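# Place the pail upright in the drip tray

## Task

Put the pail in the drip tray standing upright so that its entire base rests on the tray floor. Release it only once it is no more than about a finger's width above that floor. At the end the gripper must neither touch the pail nor hold the tray, and the pail must stay in place without the robot's help.

## Robot and tools

Robot: a wheeled robot with two arms. Only the right arm and its gripper respond to commands; the wheels, torso, head and left arm stay fixed. Knocking or placing anything off the table counts as a failure.

Frame: every position and orientation is in the scene frame. z = 0 is the table top and +z is up. +x runs across the table away from the robot, which stands at the table's -x edge facing +x (within 12 degrees), so its right side is toward -y. The origin sits at table height but off the table; the table's near edge is at x = 0.12 m. The right shoulder is 0.46 to 0.57 m above the table and, seen from above, within 0.07 m of the origin. The point between the finger pads can reach at most 0.77 m from the shoulder. The reported hand position gets less accurate the farther the arm reaches.

Gripper: the fingers point along the gripper's own -z axis and close along its own x axis. end_effector_position is the midpoint between the pads, about 3 cm behind the fingertips. The opening runs from -1 (closed) to +1 (fully open). A full close takes at least about 0.5 s. grip_measured is the measured opening on the same scale, with a fixed error of up to 0.020. To hold something, command an opening below grip_measured: about 0.09 below for a firm grip, less for a lighter one. Closing fast squeezes harder.

Row format (used by execute_actions and move): 8 numbers [x, y, z, qw, qx, qy, qz, opening]. x, y, z is an absolute target for end_effector_position, in metres. qw, qx, qy, qz is an absolute target orientation quaternion, w first. Both are in the scene frame. The opening is an absolute value in [-1, 1]. To keep an orientation fixed, repeat your chosen quaternion in every row; don't copy the reported one, which may have drifted. A target more than 0.6 m from the last reported position along any gripper axis is refused, and nothing is sent. On each control step the controller limits the commanded pose to within 70 mm and 16 degrees of the measured pose. When it cannot satisfy both, position wins over orientation. The elbow cannot quite straighten fully.

execute_actions: "actions" is a list holding either nothing or exactly one item. An empty list sends nothing and reports the current state. The item {"rows": [...], "steps": n} runs up to 15 control steps of 1/30 s each (n defaults to 15), one row per step. If there are fewer rows than steps, the last row is repeated. The item {"steps": n} with no rows is a wait of up to 300 steps, counted from the previous result, so your reply time is included. The optional "pictures" boolean controls whether camera images come back. After an action the arm only continues to the last clipped pose, at most 70 mm further. Check the reported pose and send the rest of a long motion in the next call.

move: "target" is one row as above; "speed" is the path's top speed in m/s, 0.002 to 0.5, default 0.25. Rotation is capped at twice that value in rad/s. The gripper follows a straight path from its current pose to the target, lasting 0.5 to 10 s; a longer path stops short after 10 s. It turns the shorter way round. The path does not stop for obstacles, and the hand may lag, stray or overshoot the speed, mostly when the arm is almost straight. The opening is applied at the start. The result adds a "move:" line with the ending (done, off_target, moving, held, fault) and the limits that acted. limits=paced means the pose was clipped. limits=held means some steps were blocked and the arm may then speed up sharply. The line also gives the distance from the target.

wait: "seconds" from 0 to 10; nothing new is sent while it runs. Fingers still moving keep moving.

zoom_image: "camera" is cam_held_wrist or cam_wrist (each 504x504); "region" is [x0, y0, x1, y1] in pixels, with (0, 0) at the top left and at most 504 by 504.

finished_scene: "scene" is the current scene's number. The result tells you whether the goal was met and gives the next task.

Result lines: the state line gives the hand position and quaternion plus grip_measured. "Hand target" is the pose the controller is currently driving toward. HELD marks steps where your row was not fully sent. "pose unreachable" means the clearance check altered or blocked a command. MOTOR HOT appears from 65 °C. At 80 °C the arm brakes until it cools (OVER-TEMPERATURE FAULT). Holding a load heats the motors, even while you are thinking.

Joint ranges (rad): shoulder pitch -2.356..2.356, shoulder roll -3.142..0.000, shoulder yaw -2.094..2.094, elbow -2.618..0.010, forearm roll -3.142..3.142, wrist pitch -1.571..1.920, hand roll -2.705..2.705. Load limits (N m): shoulder joints 63.7, elbow 32.7, forearm roll, wrist pitch and hand roll 22.7; a carried object adds to the load. If any joint reaches its limit, the arm halts for 10 s and the rest of the call is dropped.

Avoid: fast contact, and targets set well beyond the point of contact, since both press harder. An arm blocked by an object keeps pushing until a new command arrives. Avoid dropping the pail from height, sliding or slamming it, and tipping anything over. Lower the pail slowly until it nearly touches the tray floor, open the gripper, then withdraw upward without touching the pail or the tray. Smooth, efficient motion is preferred.

Each tool is called after "Call:" as a command line: name --argument value for each argument, lists and objects as JSON in quotes; but a table of rows of numbers goes row by row, as --pt "numbers of a row", without its own name.

## Session

Call:
execute_actions --actions '[]'

Scene clock: 0.00 s of 4800.00 s.
end_effector_position=(+0.3143, -0.0709, +0.3552) grip_measured=+0.99 end_effector_quat_wxyz=(-0.144, -0.105, -0.330, +0.927)
Joint positions: [-0.362 -1.692 -0.243 -1.781  0.835 -1.326  0.052  0.05   0.05 ]
Motor temperatures (°C, as the motors report them): [26 31 28 31 32 37 34]
Hand target: +0.314, -0.071, +0.355; -0.144, -0.105, -0.330, +0.927

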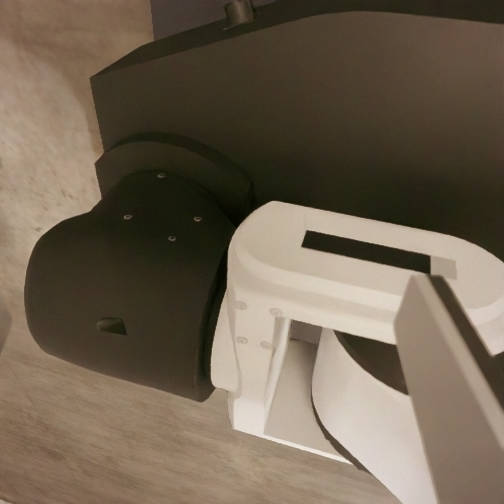

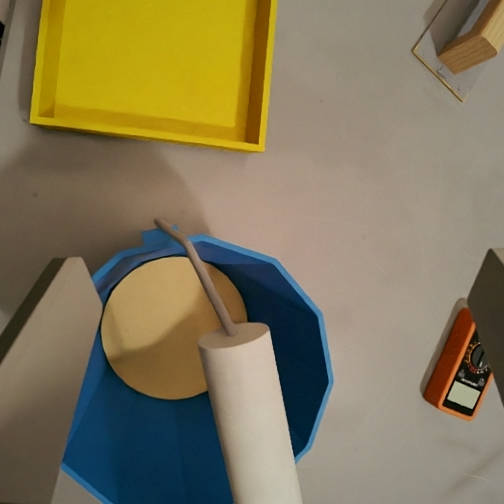

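Call:
move --target '[0.33, -0.05, 0.42, 0, 0, 0, 1, 1]' --speed 0.2

Scene clock: 17.43 s of 4800.00 s.
end_effector_position=(+0.3292, -0.0513, +0.4196) grip_measured=+0.99 end_effector_quat_wxyz=(+0.005, -0.001, +0.001, +1.000)
Joint positions: [-0.183 -2.61  -0.309 -1.756  0.65  -1.266 -0.417  0.05   0.05 ]
Motor temperatures (°C, as the motors report them): [26 31 28 31 32 37 34]
Hand target: +0.329, -0.051, +0.419; +0.005, -0.001, +0.001, +1.000
Off the commanded pose: 0.002 m, 1 deg.
After step 90, 12.20 s passed at rest.
move: done

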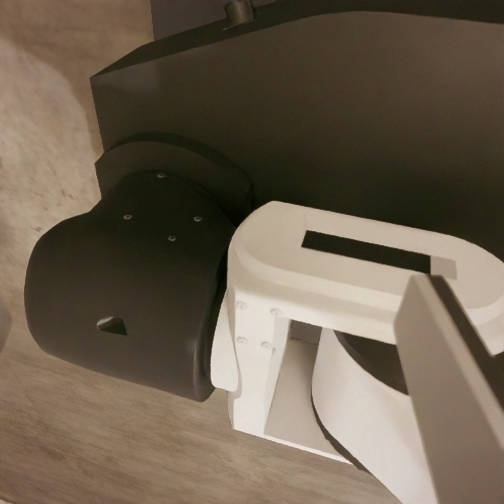

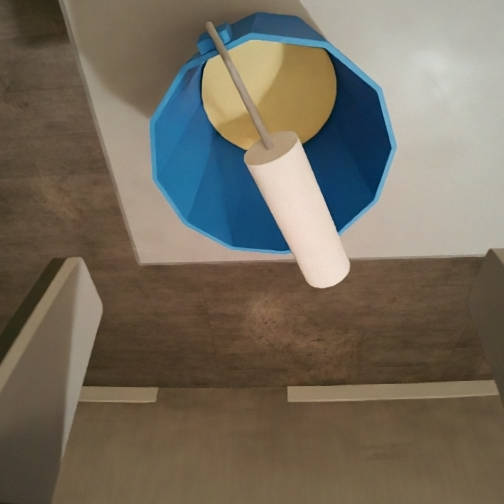

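Call:
move --target '[0.33, 0.0, 0.42, 0, 0, -0.383, 0.924, 1]' --speed 0.25

Scene clock: 74.77 s of 4800.00 s.
end_effector_position=(+0.3300, +0.0017, +0.4199) grip_measured=+0.99 end_effector_quat_wxyz=(-0.003, +0.004, -0.384, +0.923)
Joint positions: [ 0.026 -2.207 -0.438 -1.696  0.227 -1.194 -0.063  0.05   0.05 ]
Motor temperatures (°C, as the motors report them): [26 31 28 32 32 37 34]
Hand target: +0.330, +0.002, +0.420; -0.003, +0.004, -0.384, +0.923
Off the commanded pose: 0.002 m, 1 deg.
After step 90, 52.43 s passed at rest.
move: done

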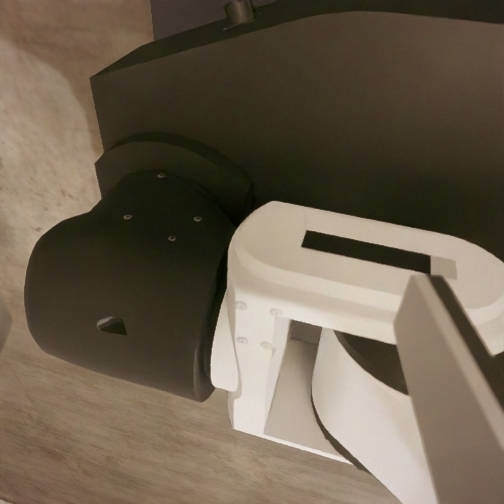

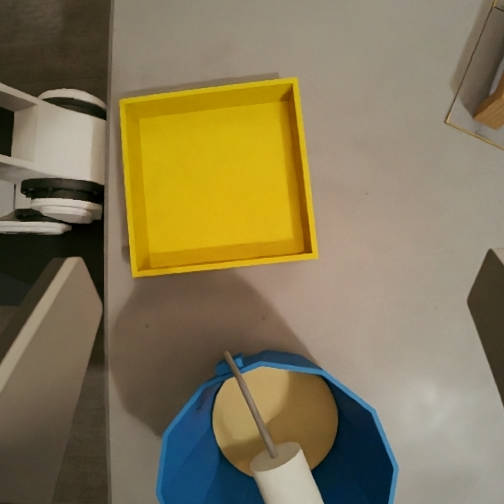

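Call:
zoom_image --camera "cam_wrist" --region '[90, 60, 340, 310]'

Call:
zoom_image --camera "cam_wrist" --region '[150, 304, 410, 504]'

Region (90, 60, 340, 310) of cam_wrist's 504x504 image, scaled by 2.016, with more detail than that image has.

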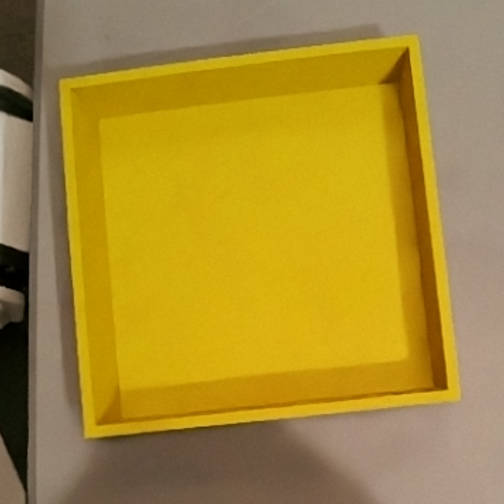

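Region (150, 304, 410, 504) of cam_wrist's 504x504 image, scaled by 1.938, with more detail than that image has; it fills the top 388 rows of this view, and the rest is white.

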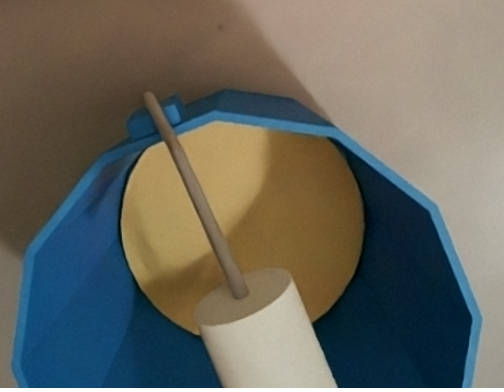

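Call:
move --target '[0.36, -0.17, 0.42, 0, 0, -0.383, 0.924, 1]' --speed 0.25

Scene clock: 95.53 s of 4800.00 s.
end_effector_position=(+0.3619, -0.1687, +0.4210) grip_measured=+0.99 end_effector_quat_wxyz=(+0.021, -0.052, -0.361, +0.931)
Joint positions: [ 0.229 -2.293 -0.204 -1.043  0.009 -1.572  0.408  0.05   0.05 ]
Motor temperatures (°C, as the motors report them): [26 31 28 32 32 37 34]
Hand target: +0.362, -0.169, +0.421; +0.021, -0.052, -0.361, +0.931
Off the commanded pose: 0.002 m, 7 deg.
joint sent to its limit — the command would take joint 6 (wrist pitch) past its lower limit, so that joint was sent only as far as its limit.
After step 90, 16.77 s passed at rest.
move: off_target

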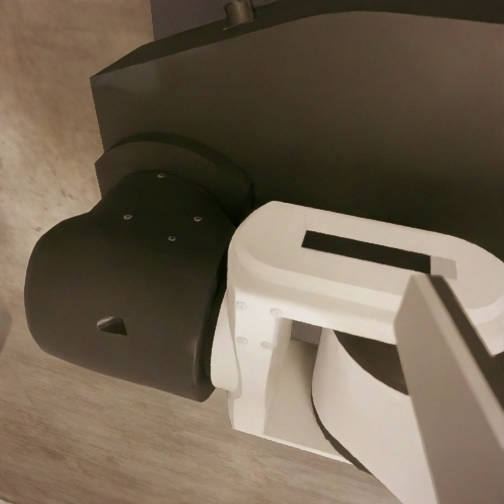

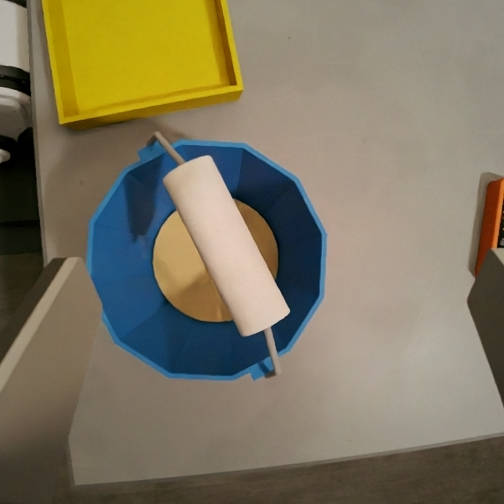

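Call:
zoom_image --camera "cam_wrist" --region '[70, 120, 350, 400]'

Call:
zoom_image --camera "cam_wrist" --region '[10, 0, 260, 250]'

Call:
zoom_image --camera "cam_wrist" --region '[40, 404, 140, 504]'

Region (70, 120, 350, 400) of cam_wrist's 504x504 image, scaled by 1.800, with more detail than that image has.

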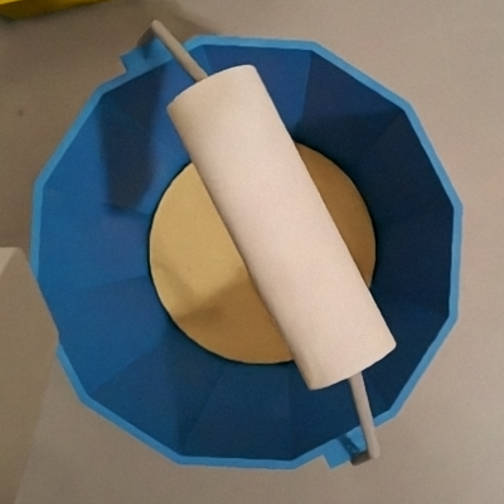

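Region (10, 0, 260, 250) of cam_wrist's 504x504 image, scaled by 2.016, with more detail than that image has.

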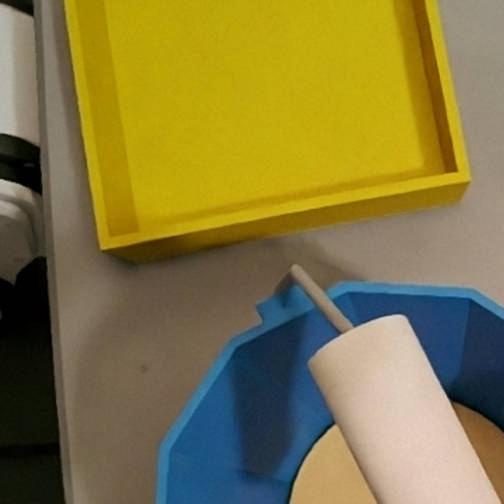

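Region (40, 404, 140, 504) of cam_wrist's 504x504 image, scaled by 5.040, with more detail than that image has.

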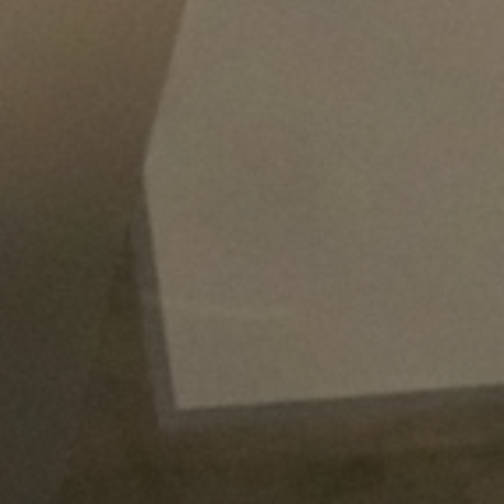

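Call:
zoom_image --camera "cam_wrist" --region '[40, 60, 120, 140]'

Call:
zoom_image --camera "cam_wrist" --region '[180, 40, 260, 120]'

Region (40, 60, 120, 140) of cam_wrist's 504x504 image, scaled by 6.300, with more detail than that image has.

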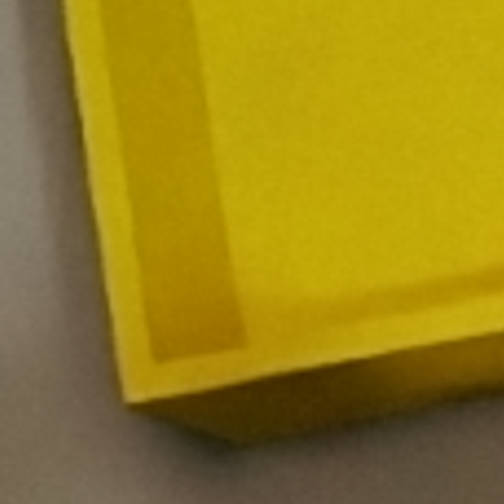

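Region (180, 40, 260, 120) of cam_wrist's 504x504 image, scaled by 6.300, with more detail than that image has.

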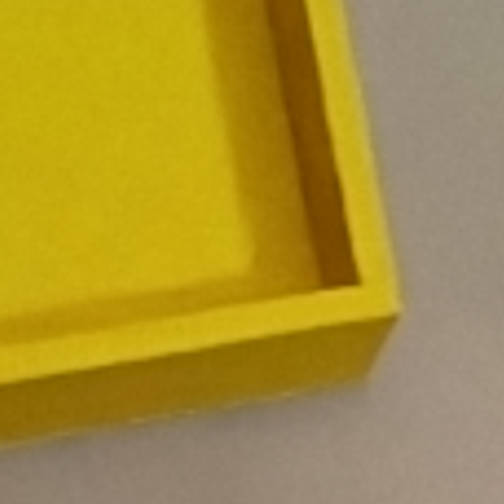

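Call:
move --target '[0.346, -0.143, 0.36, -0.181, 0, 0, 0.983, 1]' --speed 0.25

Scene clock: 217.53 s of 4800.00 s.
end_effector_position=(+0.3448, -0.1452, +0.3597) grip_measured=+0.99 end_effector_quat_wxyz=(-0.177, -0.001, +0.002, +0.984)
Joint positions: [-0.081 -2.62  -0.003 -1.661  0.563 -1.069  0.304  0.05   0.05 ]
Motor temperatures (°C, as the motors report them): [27 31 28 32 32 37 34]
Hand target: +0.345, -0.145, +0.360; -0.177, -0.001, +0.002, +0.984
Off the commanded pose: 0.003 m, 1 deg.
After step 90, 117.00 s passed at rest.
move: done

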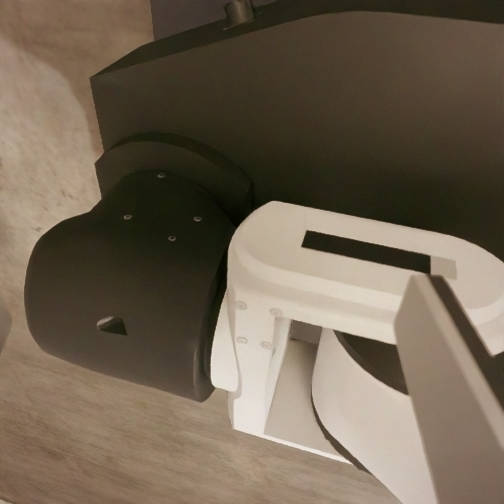

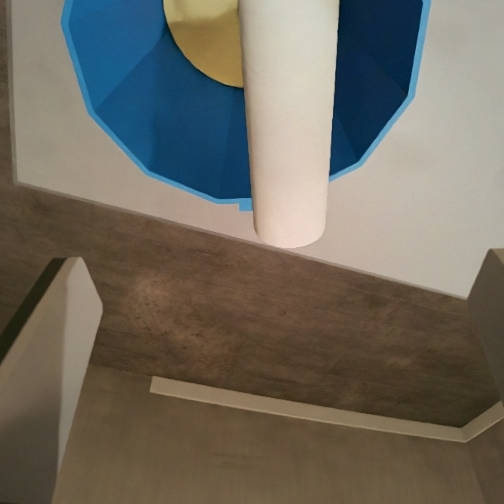

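Call:
move --target '[0.3465, -0.131, 0.275, -0.181, 0, 0, 0.983, 1]' --speed 0.12

Scene clock: 234.77 s of 4800.00 s.
end_effector_position=(+0.3469, -0.1311, +0.2749) grip_measured=+0.99 end_effector_quat_wxyz=(-0.181, +0.000, +0.000, +0.983)
Joint positions: [ 0.168 -2.649 -0.086 -1.746  0.585 -0.804  0.26   0.05   0.05 ]
Motor temperatures (°C, as the motors report them): [27 31 28 32 32 37 34]
Hand target: +0.347, -0.131, +0.275; -0.181, +0.000, +0.000, +0.983
Off the commanded pose: 0.000 m, 0 deg.
After step 90, 13.27 s passed at rest.
move: done

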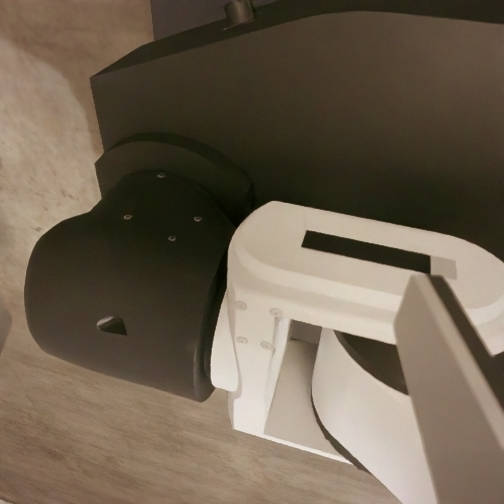

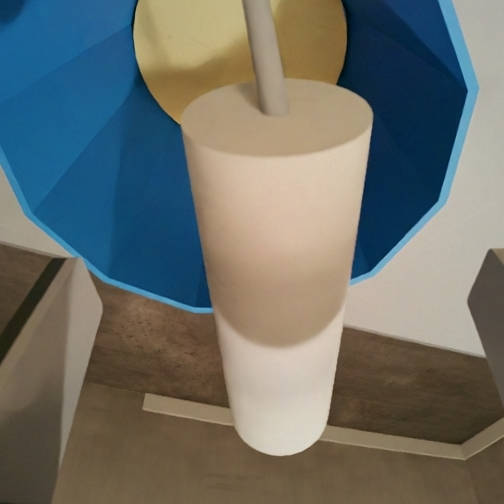

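Call:
move --target '[0.346, -0.135, 0.256, -0.181, 0, 0, 0.983, 0.1]' --speed 0.05

Call:
execute_actions --actions '[{"rows": [[0.346,-0.135,0.256,-0.181,0,0,0.983,0.05],[0.346,-0.135,0.256,-0.181,0,0,0.983,0.0],[0.346,-0.135,0.256,-0.181,0,0,0.983,-0.05],[0.346,-0.135,0.256,-0.181,0,0,0.983,-0.1],[0.346,-0.135,0.256,-0.181,0,0,0.983,-0.15],[0.346,-0.135,0.256,-0.181,0,0,0.983,-0.2],[0.346,-0.135,0.256,-0.181,0,0,0.983,-0.24],[0.346,-0.135,0.256,-0.181,0,0,0.983,-0.28],[0.346,-0.135,0.256,-0.181,0,0,0.983,-0.31],[0.346,-0.135,0.256,-0.181,0,0,0.983,-0.34],[0.346,-0.135,0.256,-0.181,0,0,0.983,-0.37],[0.346,-0.135,0.256,-0.181,0,0,0.983,-0.40],[0.346,-0.135,0.256,-0.181,0,0,0.983,-0.42],[0.346,-0.135,0.256,-0.181,0,0,0.983,-0.44],[0.346,-0.135,0.256,-0.181,0,0,0.983,-0.46]], "steps": 15}]'

Scene clock: 248.00 s of 4800.00 s.
end_effector_position=(+0.3462, -0.1349, +0.2561) grip_measured=+0.10 end_effector_quat_wxyz=(-0.181, +0.000, +0.000, +0.983)
Joint positions: [ 0.23  -2.648 -0.098 -1.746  0.591 -0.752  0.266  0.028  0.028]
Motor temperatures (°C, as the motors report them): [27 31 28 32 32 37 34]
Hand target: +0.346, -0.135, +0.256; -0.181, +0.000, -0.000, +0.983
Off the commanded pose: 0.000 m, 0 deg.
After step 90, 9.53 s passed at rest.
move: done

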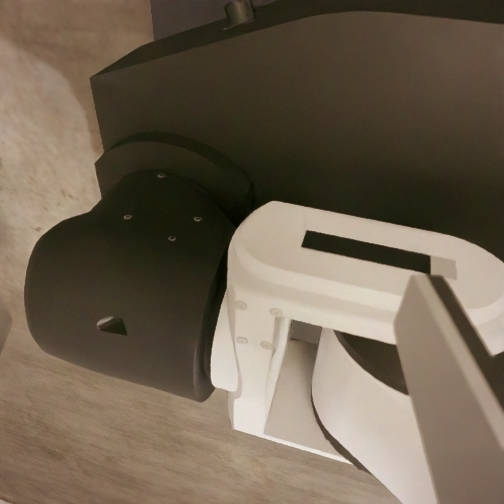

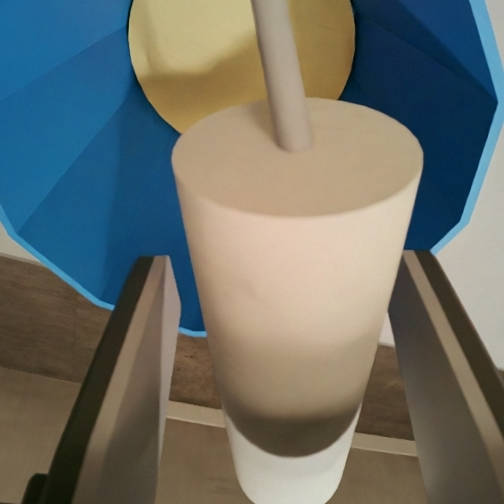

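Scene clock: 248.50 s of 4800.00 s.
end_effector_position=(+0.3461, -0.1350, +0.2561) grip_measured=-0.36 end_effector_quat_wxyz=(-0.181, -0.000, +0.000, +0.983)
Joint positions: [ 0.229 -2.648 -0.097 -1.747  0.591 -0.751  0.266  0.016  0.016]
Motor temperatures (°C, as the motors report them): [27 31 28 32 32 37 34]
Hand target: +0.346, -0.135, +0.256; -0.181, -0.000, +0.000, +0.983
Off the commanded pose: 0.000 m, 0 deg.
Steps of this call (steps 1 to 15: all 15 steps of this action). Readings (end_effector_position):
1: (+0.3461, -0.1349, +0.2561)
2: (+0.3461, -0.1350, +0.2561)
4: (+0.3461, -0.1350, +0.2561)
8: (+0.3461, -0.1350, +0.2561)
15: the state above

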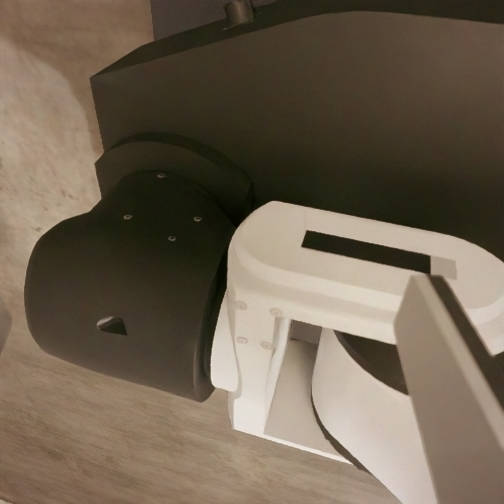

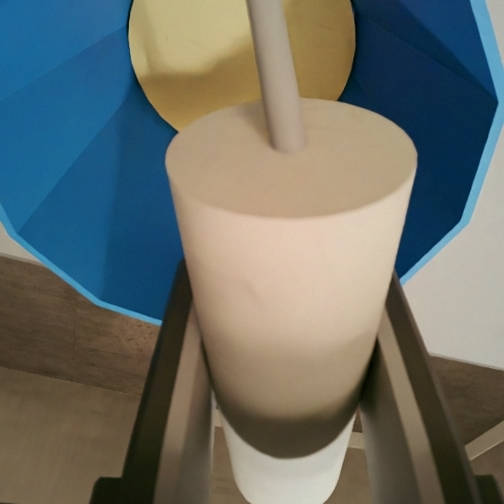

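Call:
execute_actions --actions '[]'

Scene clock: 252.67 s of 4800.00 s.
end_effector_position=(+0.3461, -0.1350, +0.2561) grip_measured=-0.36 end_effector_quat_wxyz=(-0.181, -0.000, +0.000, +0.983)
Joint positions: [ 0.229 -2.648 -0.097 -1.747  0.591 -0.751  0.266  0.016  0.016]
Motor temperatures (°C, as the motors report them): [27 31 28 32 32 37 34]
Hand target: +0.346, -0.135, +0.256; -0.181, -0.000, +0.000, +0.983
Off the commanded pose: 0.000 m, 0 deg.
Steps of this call (steps 1 to 90: nothing new was sent; then 1.17 s passed at rest). Readings (end_effector_position):
1: (+0.3461, -0.1350, +0.2561)
2: (+0.3461, -0.1350, +0.2561)
4: (+0.3461, -0.1350, +0.2561)
8: (+0.3461, -0.1350, +0.2561)
90: the state above

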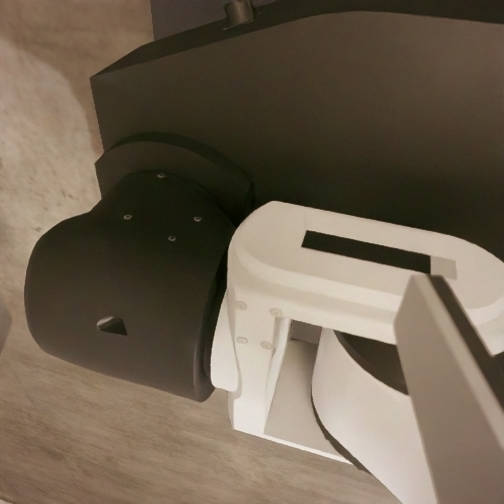

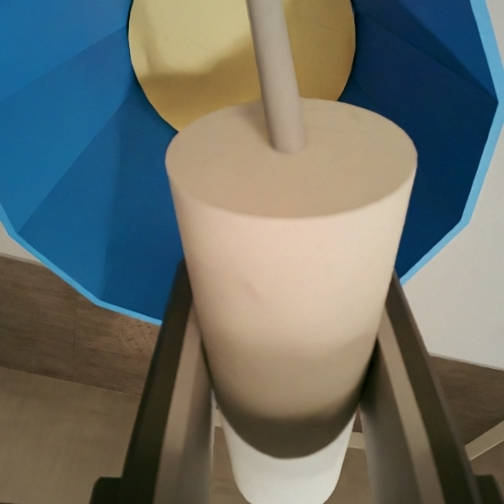

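Call:
move --target '[0.346, -0.135, 0.276, -0.181, 0, 0, 0.983, -0.49]' --speed 0.03

Scene clock: 260.67 s of 4800.00 s.
end_effector_position=(+0.3457, -0.1350, +0.2758) grip_measured=-0.36 end_effector_quat_wxyz=(-0.181, +0.000, +0.000, +0.983)
Joint positions: [ 0.16  -2.64  -0.076 -1.745  0.588 -0.808  0.268  0.016  0.016]
Motor temperatures (°C, as the motors report them): [27 31 28 32 32 37 34]
Hand target: +0.346, -0.135, +0.276; -0.181, -0.000, +0.000, +0.983
Off the commanded pose: 0.000 m, 0 deg.
After step 90, 4.10 s passed at rest.
move: done

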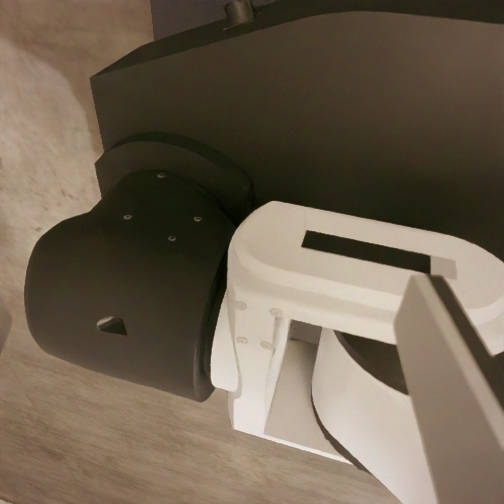

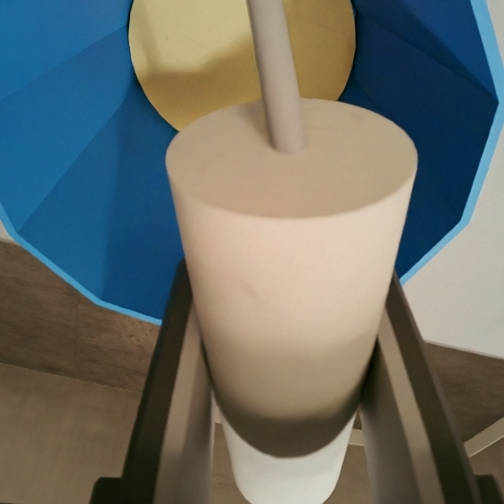

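Call:
move --target '[0.344, -0.125, 0.335, -0.181, 0, 0, 0.983, -0.49]' --speed 0.08

Call:
move --target '[0.286, 0.1395, 0.335, -0.181, 0, 0, 0.983, -0.49]' --speed 0.1

Scene clock: 266.43 s of 4800.00 s.
end_effector_position=(+0.3434, -0.1251, +0.3348) grip_measured=-0.36 end_effector_quat_wxyz=(-0.181, +0.000, -0.000, +0.984)
Joint positions: [-0.026 -2.647 -0.037 -1.734  0.564 -0.973  0.256  0.016  0.016]
Motor temperatures (°C, as the motors report them): [27 31 28 32 32 37 34]
Hand target: +0.344, -0.125, +0.335; -0.181, -0.000, +0.000, +0.984
Off the commanded pose: 0.001 m, 0 deg.
After step 90, 1.77 s passed at rest.
move: done

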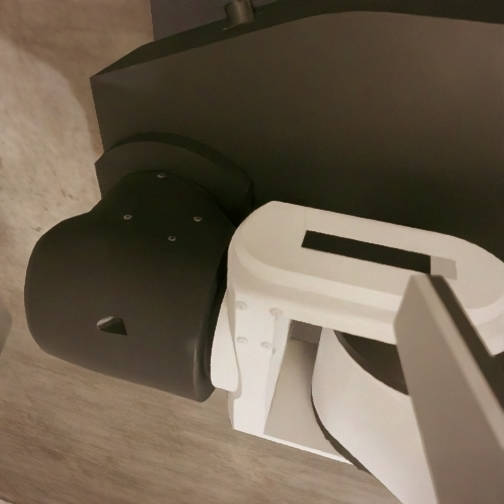

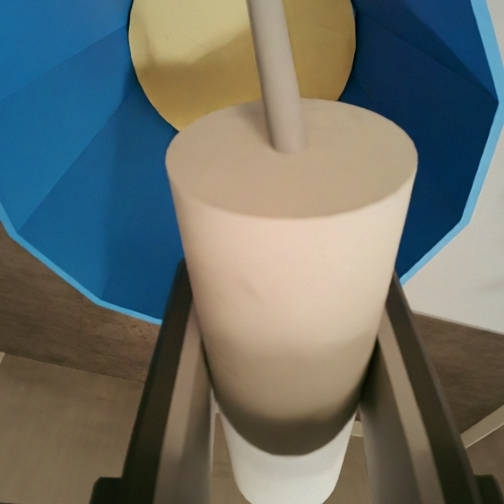

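Scene clock: 269.40 s of 4800.00 s.
end_effector_position=(+0.2853, +0.1369, +0.3332) grip_measured=-0.36 end_effector_quat_wxyz=(-0.180, -0.000, +0.003, +0.984)
Joint positions: [-0.058 -3.15  -0.534 -1.991  0.324 -0.79  -0.347  0.016  0.016]
Motor temperatures (°C, as the motors report them): [27 31 28 32 32 37 34]
Hand target: +0.285, +0.137, +0.333; -0.180, -0.000, +0.003, +0.984
Off the commanded pose: 0.003 m, 0 deg.
joint sent to its limit — the command would take joint 2 (shoulder roll) past its lower limit, so that joint was sent only as far as its limit.
move: done

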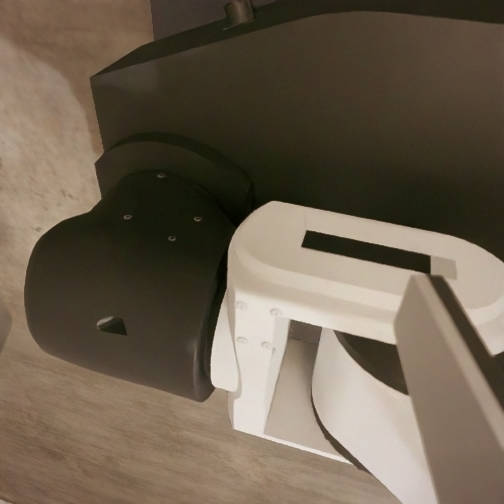

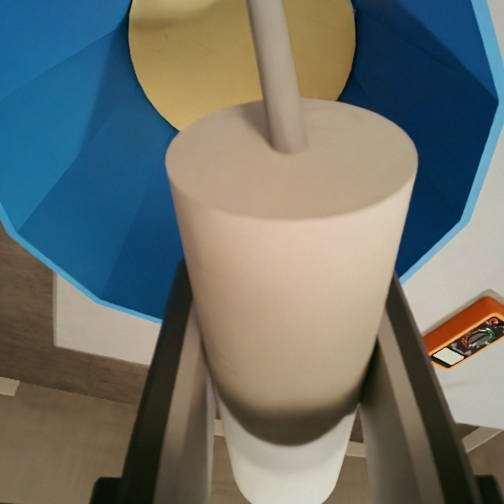

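Call:
move --target '[0.286, 0.1395, 0.29, -0.181, 0, 0, 0.983, -0.49]' --speed 0.03

Scene clock: 281.13 s of 4800.00 s.
end_effector_position=(+0.2861, +0.1392, +0.2899) grip_measured=-0.36 end_effector_quat_wxyz=(-0.182, +0.000, +0.000, +0.983)
Joint positions: [ 0.081 -3.15  -0.592 -2.018  0.476 -0.676 -0.473  0.016  0.016]
Motor temperatures (°C, as the motors report them): [27 31 28 32 32 37 34]
Hand target: +0.286, +0.139, +0.290; -0.182, +0.000, +0.000, +0.983
Off the commanded pose: 0.000 m, 0 deg.
joint sent to its limit — the command would take joint 2 (shoulder roll) past its lower limit, so that joint was sent only as far as its limit.
After step 90, 7.07 s passed at rest.
move: done

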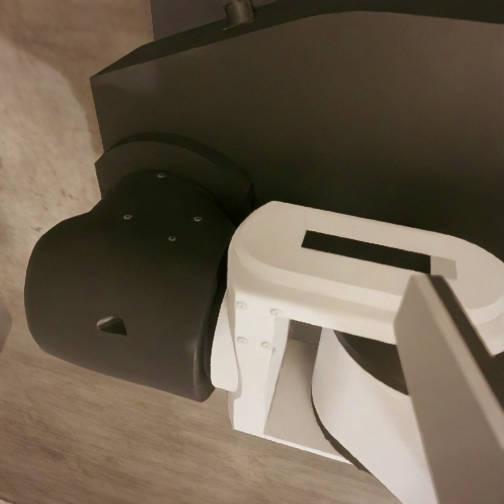

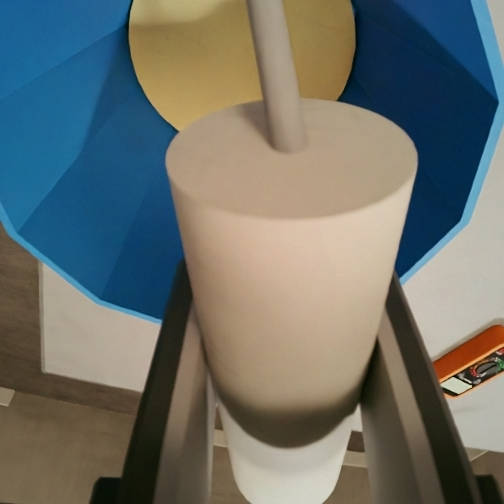

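No contact so far. I'll keep lowering slowly.

Call:
move --target '[0.286, 0.1395, 0.27, -0.181, 0, 0, 0.983, -0.49]' --speed 0.02

Scene clock: 284.53 s of 4800.00 s.
end_effector_position=(+0.2860, +0.1393, +0.2700) grip_measured=-0.36 end_effector_quat_wxyz=(-0.181, +0.000, +0.000, +0.983)
Joint positions: [ 0.149 -3.15  -0.619 -2.025  0.569 -0.633 -0.551  0.016  0.016]
Motor temperatures (°C, as the motors report them): [27 31 28 32 32 37 34]
Hand target: +0.286, +0.139, +0.270; -0.181, +0.000, +0.000, +0.983
Off the commanded pose: 0.000 m, 0 deg.
joint sent to its limit — the command would take joint 2 (shoulder roll) past its lower limit, so that joint was sent only as far as its limit.
move: done

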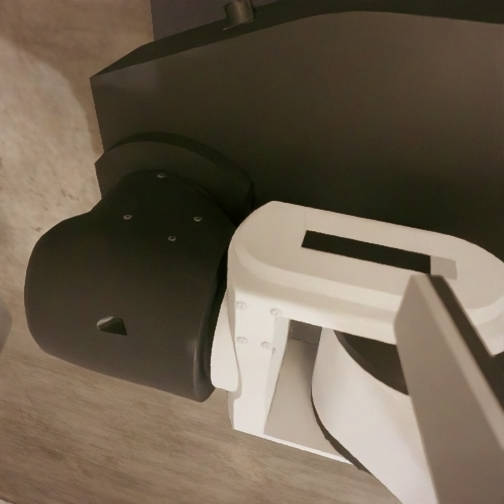

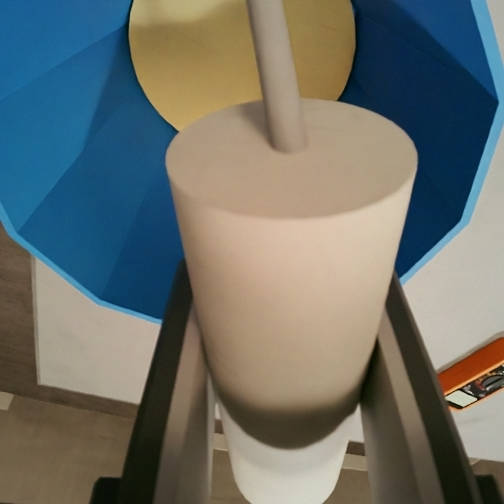

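Call:
move --target '[0.286, 0.1395, 0.263, -0.181, 0, 0, 0.983, -0.49]' --speed 0.008

Scene clock: 287.67 s of 4800.00 s.
end_effector_position=(+0.2861, +0.1394, +0.2630) grip_measured=-0.36 end_effector_quat_wxyz=(-0.181, +0.000, +0.000, +0.983)
Joint positions: [ 0.175 -3.15  -0.629 -2.026  0.605 -0.62  -0.581  0.016  0.016]
Motor temperatures (°C, as the motors report them): [27 31 28 32 32 37 34]
Hand target: +0.286, +0.139, +0.263; -0.181, +0.000, +0.000, +0.983
Off the commanded pose: 0.000 m, 0 deg.
joint sent to its limit — the command would take joint 2 (shoulder roll) past its lower limit, so that joint was sent only as far as its limit.
move: done

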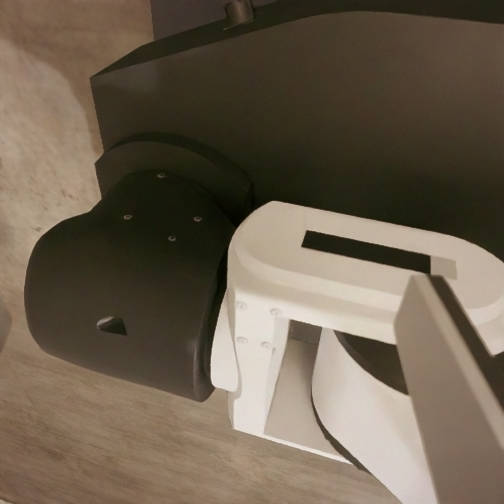

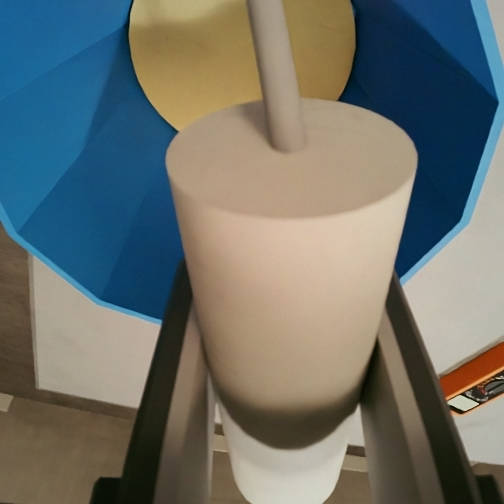

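Call:
move --target '[0.286, 0.1395, 0.258, -0.181, 0, 0, 0.983, -0.49]' --speed 0.006

Scene clock: 291.23 s of 4800.00 s.
end_effector_position=(+0.2861, +0.1395, +0.2581) grip_measured=-0.36 end_effector_quat_wxyz=(-0.181, -0.000, +0.000, +0.983)
Joint positions: [ 0.192 -3.15  -0.636 -2.027  0.631 -0.611 -0.603  0.016  0.016]
Motor temperatures (°C, as the motors report them): [27 31 28 32 32 37 34]
Hand target: +0.286, +0.139, +0.258; -0.181, +0.000, +0.000, +0.983
Off the commanded pose: 0.000 m, 0 deg.
joint sent to its limit — the command would take joint 2 (shoulder roll) past its lower limit, so that joint was sent only as far as its limit.
move: done

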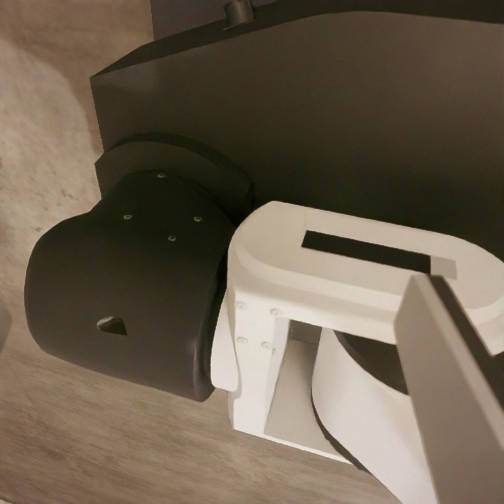

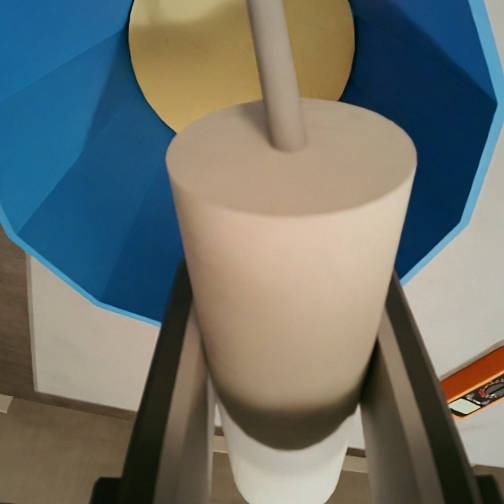

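Call:
execute_actions --actions '[{"rows": [[0.286,0.1395,0.259,-0.181,0,0,0.983,-0.44],[0.286,0.1395,0.259,-0.181,0,0,0.983,-0.40],[0.286,0.1395,0.259,-0.181,0,0,0.983,-0.37],[0.286,0.1395,0.259,-0.181,0,0,0.983,-0.34],[0.286,0.1395,0.259,-0.181,0,0,0.983,-0.30],[0.286,0.1395,0.259,-0.181,0,0,0.983,-0.24],[0.286,0.1395,0.259,-0.181,0,0,0.983,-0.16],[0.286,0.1395,0.259,-0.181,0,0,0.983,-0.06],[0.286,0.1395,0.259,-0.181,0,0,0.983,0.06],[0.286,0.1395,0.259,-0.181,0,0,0.983,0.18],[0.286,0.1395,0.259,-0.181,0,0,0.983,0.3],[0.286,0.1395,0.259,-0.181,0,0,0.983,0.42],[0.286,0.1395,0.259,-0.181,0,0,0.983,0.54],[0.286,0.1395,0.259,-0.181,0,0,0.983,0.66],[0.286,0.1395,0.259,-0.181,0,0,0.983,0.8]], "steps": 15}]'

Call:
move --target '[0.29, 0.13, 0.35, -0.181, 0, 0, 0.983, 0.8]' --speed 0.15

Scene clock: 297.57 s of 4800.00 s.
end_effector_position=(+0.2860, +0.1395, +0.2590) grip_measured=+0.75 end_effector_quat_wxyz=(-0.181, -0.000, +0.000, +0.983)
Joint positions: [ 0.191 -3.148 -0.637 -2.027  0.63  -0.614 -0.602  0.044  0.044]
Motor temperatures (°C, as the motors report them): [27 31 28 32 32 37 34]
Hand target: +0.286, +0.140, +0.259; -0.181, +0.000, -0.000, +0.983
Off the commanded pose: 0.000 m, 0 deg.
Steps of this call (steps 1 to 90: nothing new was sent; then 2.83 s passed at rest; steps 91 to 105: all 15 steps of this action). Readings (end_effector_position):
91: (+0.2860, +0.1395, +0.2588)
92: (+0.2860, +0.1395, +0.2590)
94: (+0.2860, +0.1395, +0.2590)
98: (+0.2860, +0.1395, +0.2590)
105: the state above

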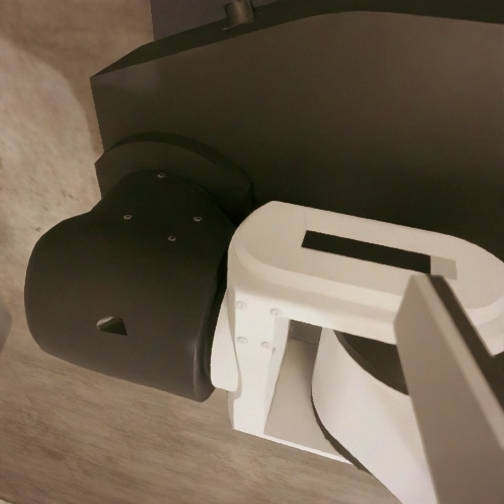

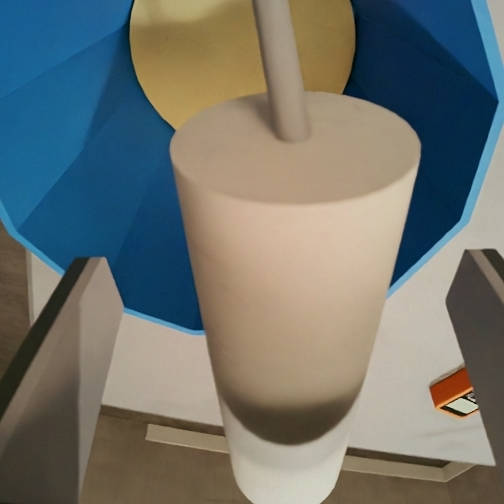

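Scene clock: 298.70 s of 4800.00 s.
end_effector_position=(+0.2894, +0.1307, +0.3497) grip_measured=+0.80 end_effector_quat_wxyz=(-0.181, +0.000, -0.000, +0.983)
Joint positions: [ 0.015 -2.984 -0.679 -1.965  0.544 -0.92  -0.512  0.045  0.045]
Motor temperatures (°C, as the motors report them): [27 31 28 32 32 37 34]
Hand target: +0.289, +0.131, +0.350; -0.181, +0.000, -0.000, +0.983
Off the commanded pose: 0.001 m, 0 deg.
move: done

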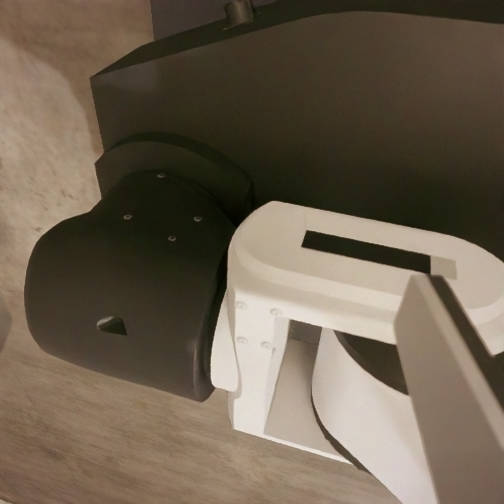

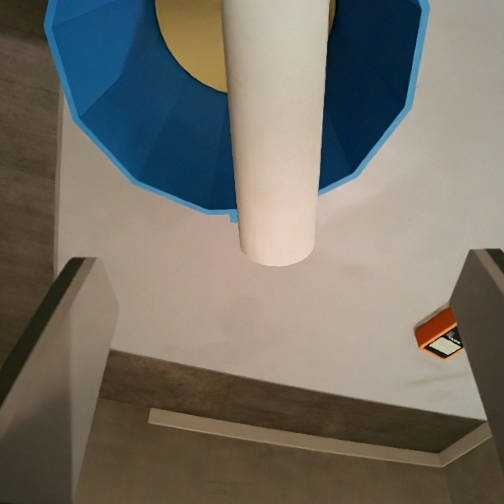

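Call:
move --target '[0.33, 0.02, 0.42, 0, 0, -0.383, 0.924, 0.8]' --speed 0.3

Scene clock: 305.47 s of 4800.00 s.
end_effector_position=(+0.3299, +0.0237, +0.4210) grip_measured=+0.80 end_effector_quat_wxyz=(-0.004, +0.004, -0.386, +0.923)
Joint positions: [ 0.119 -2.202 -0.584 -1.739  0.261 -1.148 -0.138  0.045  0.045]
Motor temperatures (°C, as the motors report them): [27 31 28 32 32 37 34]
Hand target: +0.330, +0.024, +0.421; -0.003, +0.005, -0.386, +0.922
Off the commanded pose: 0.004 m, 1 deg.
After step 90, 2.00 s passed at rest.
move: off_target

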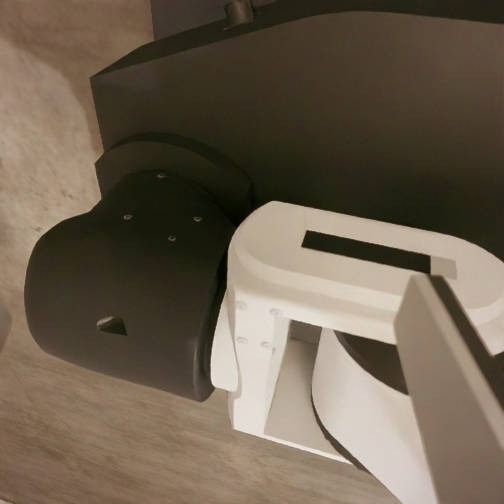

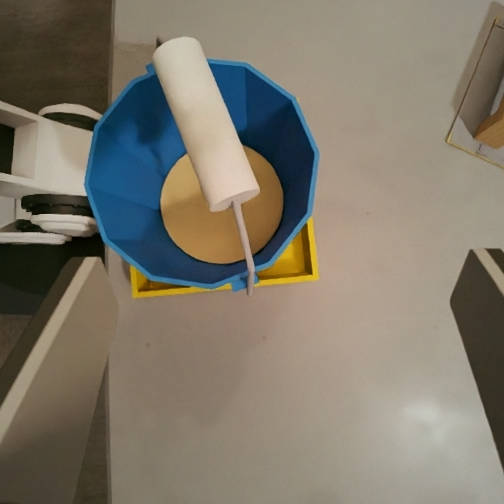

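Call:
finished_scene --scene 1

The scene is finished: the task was done.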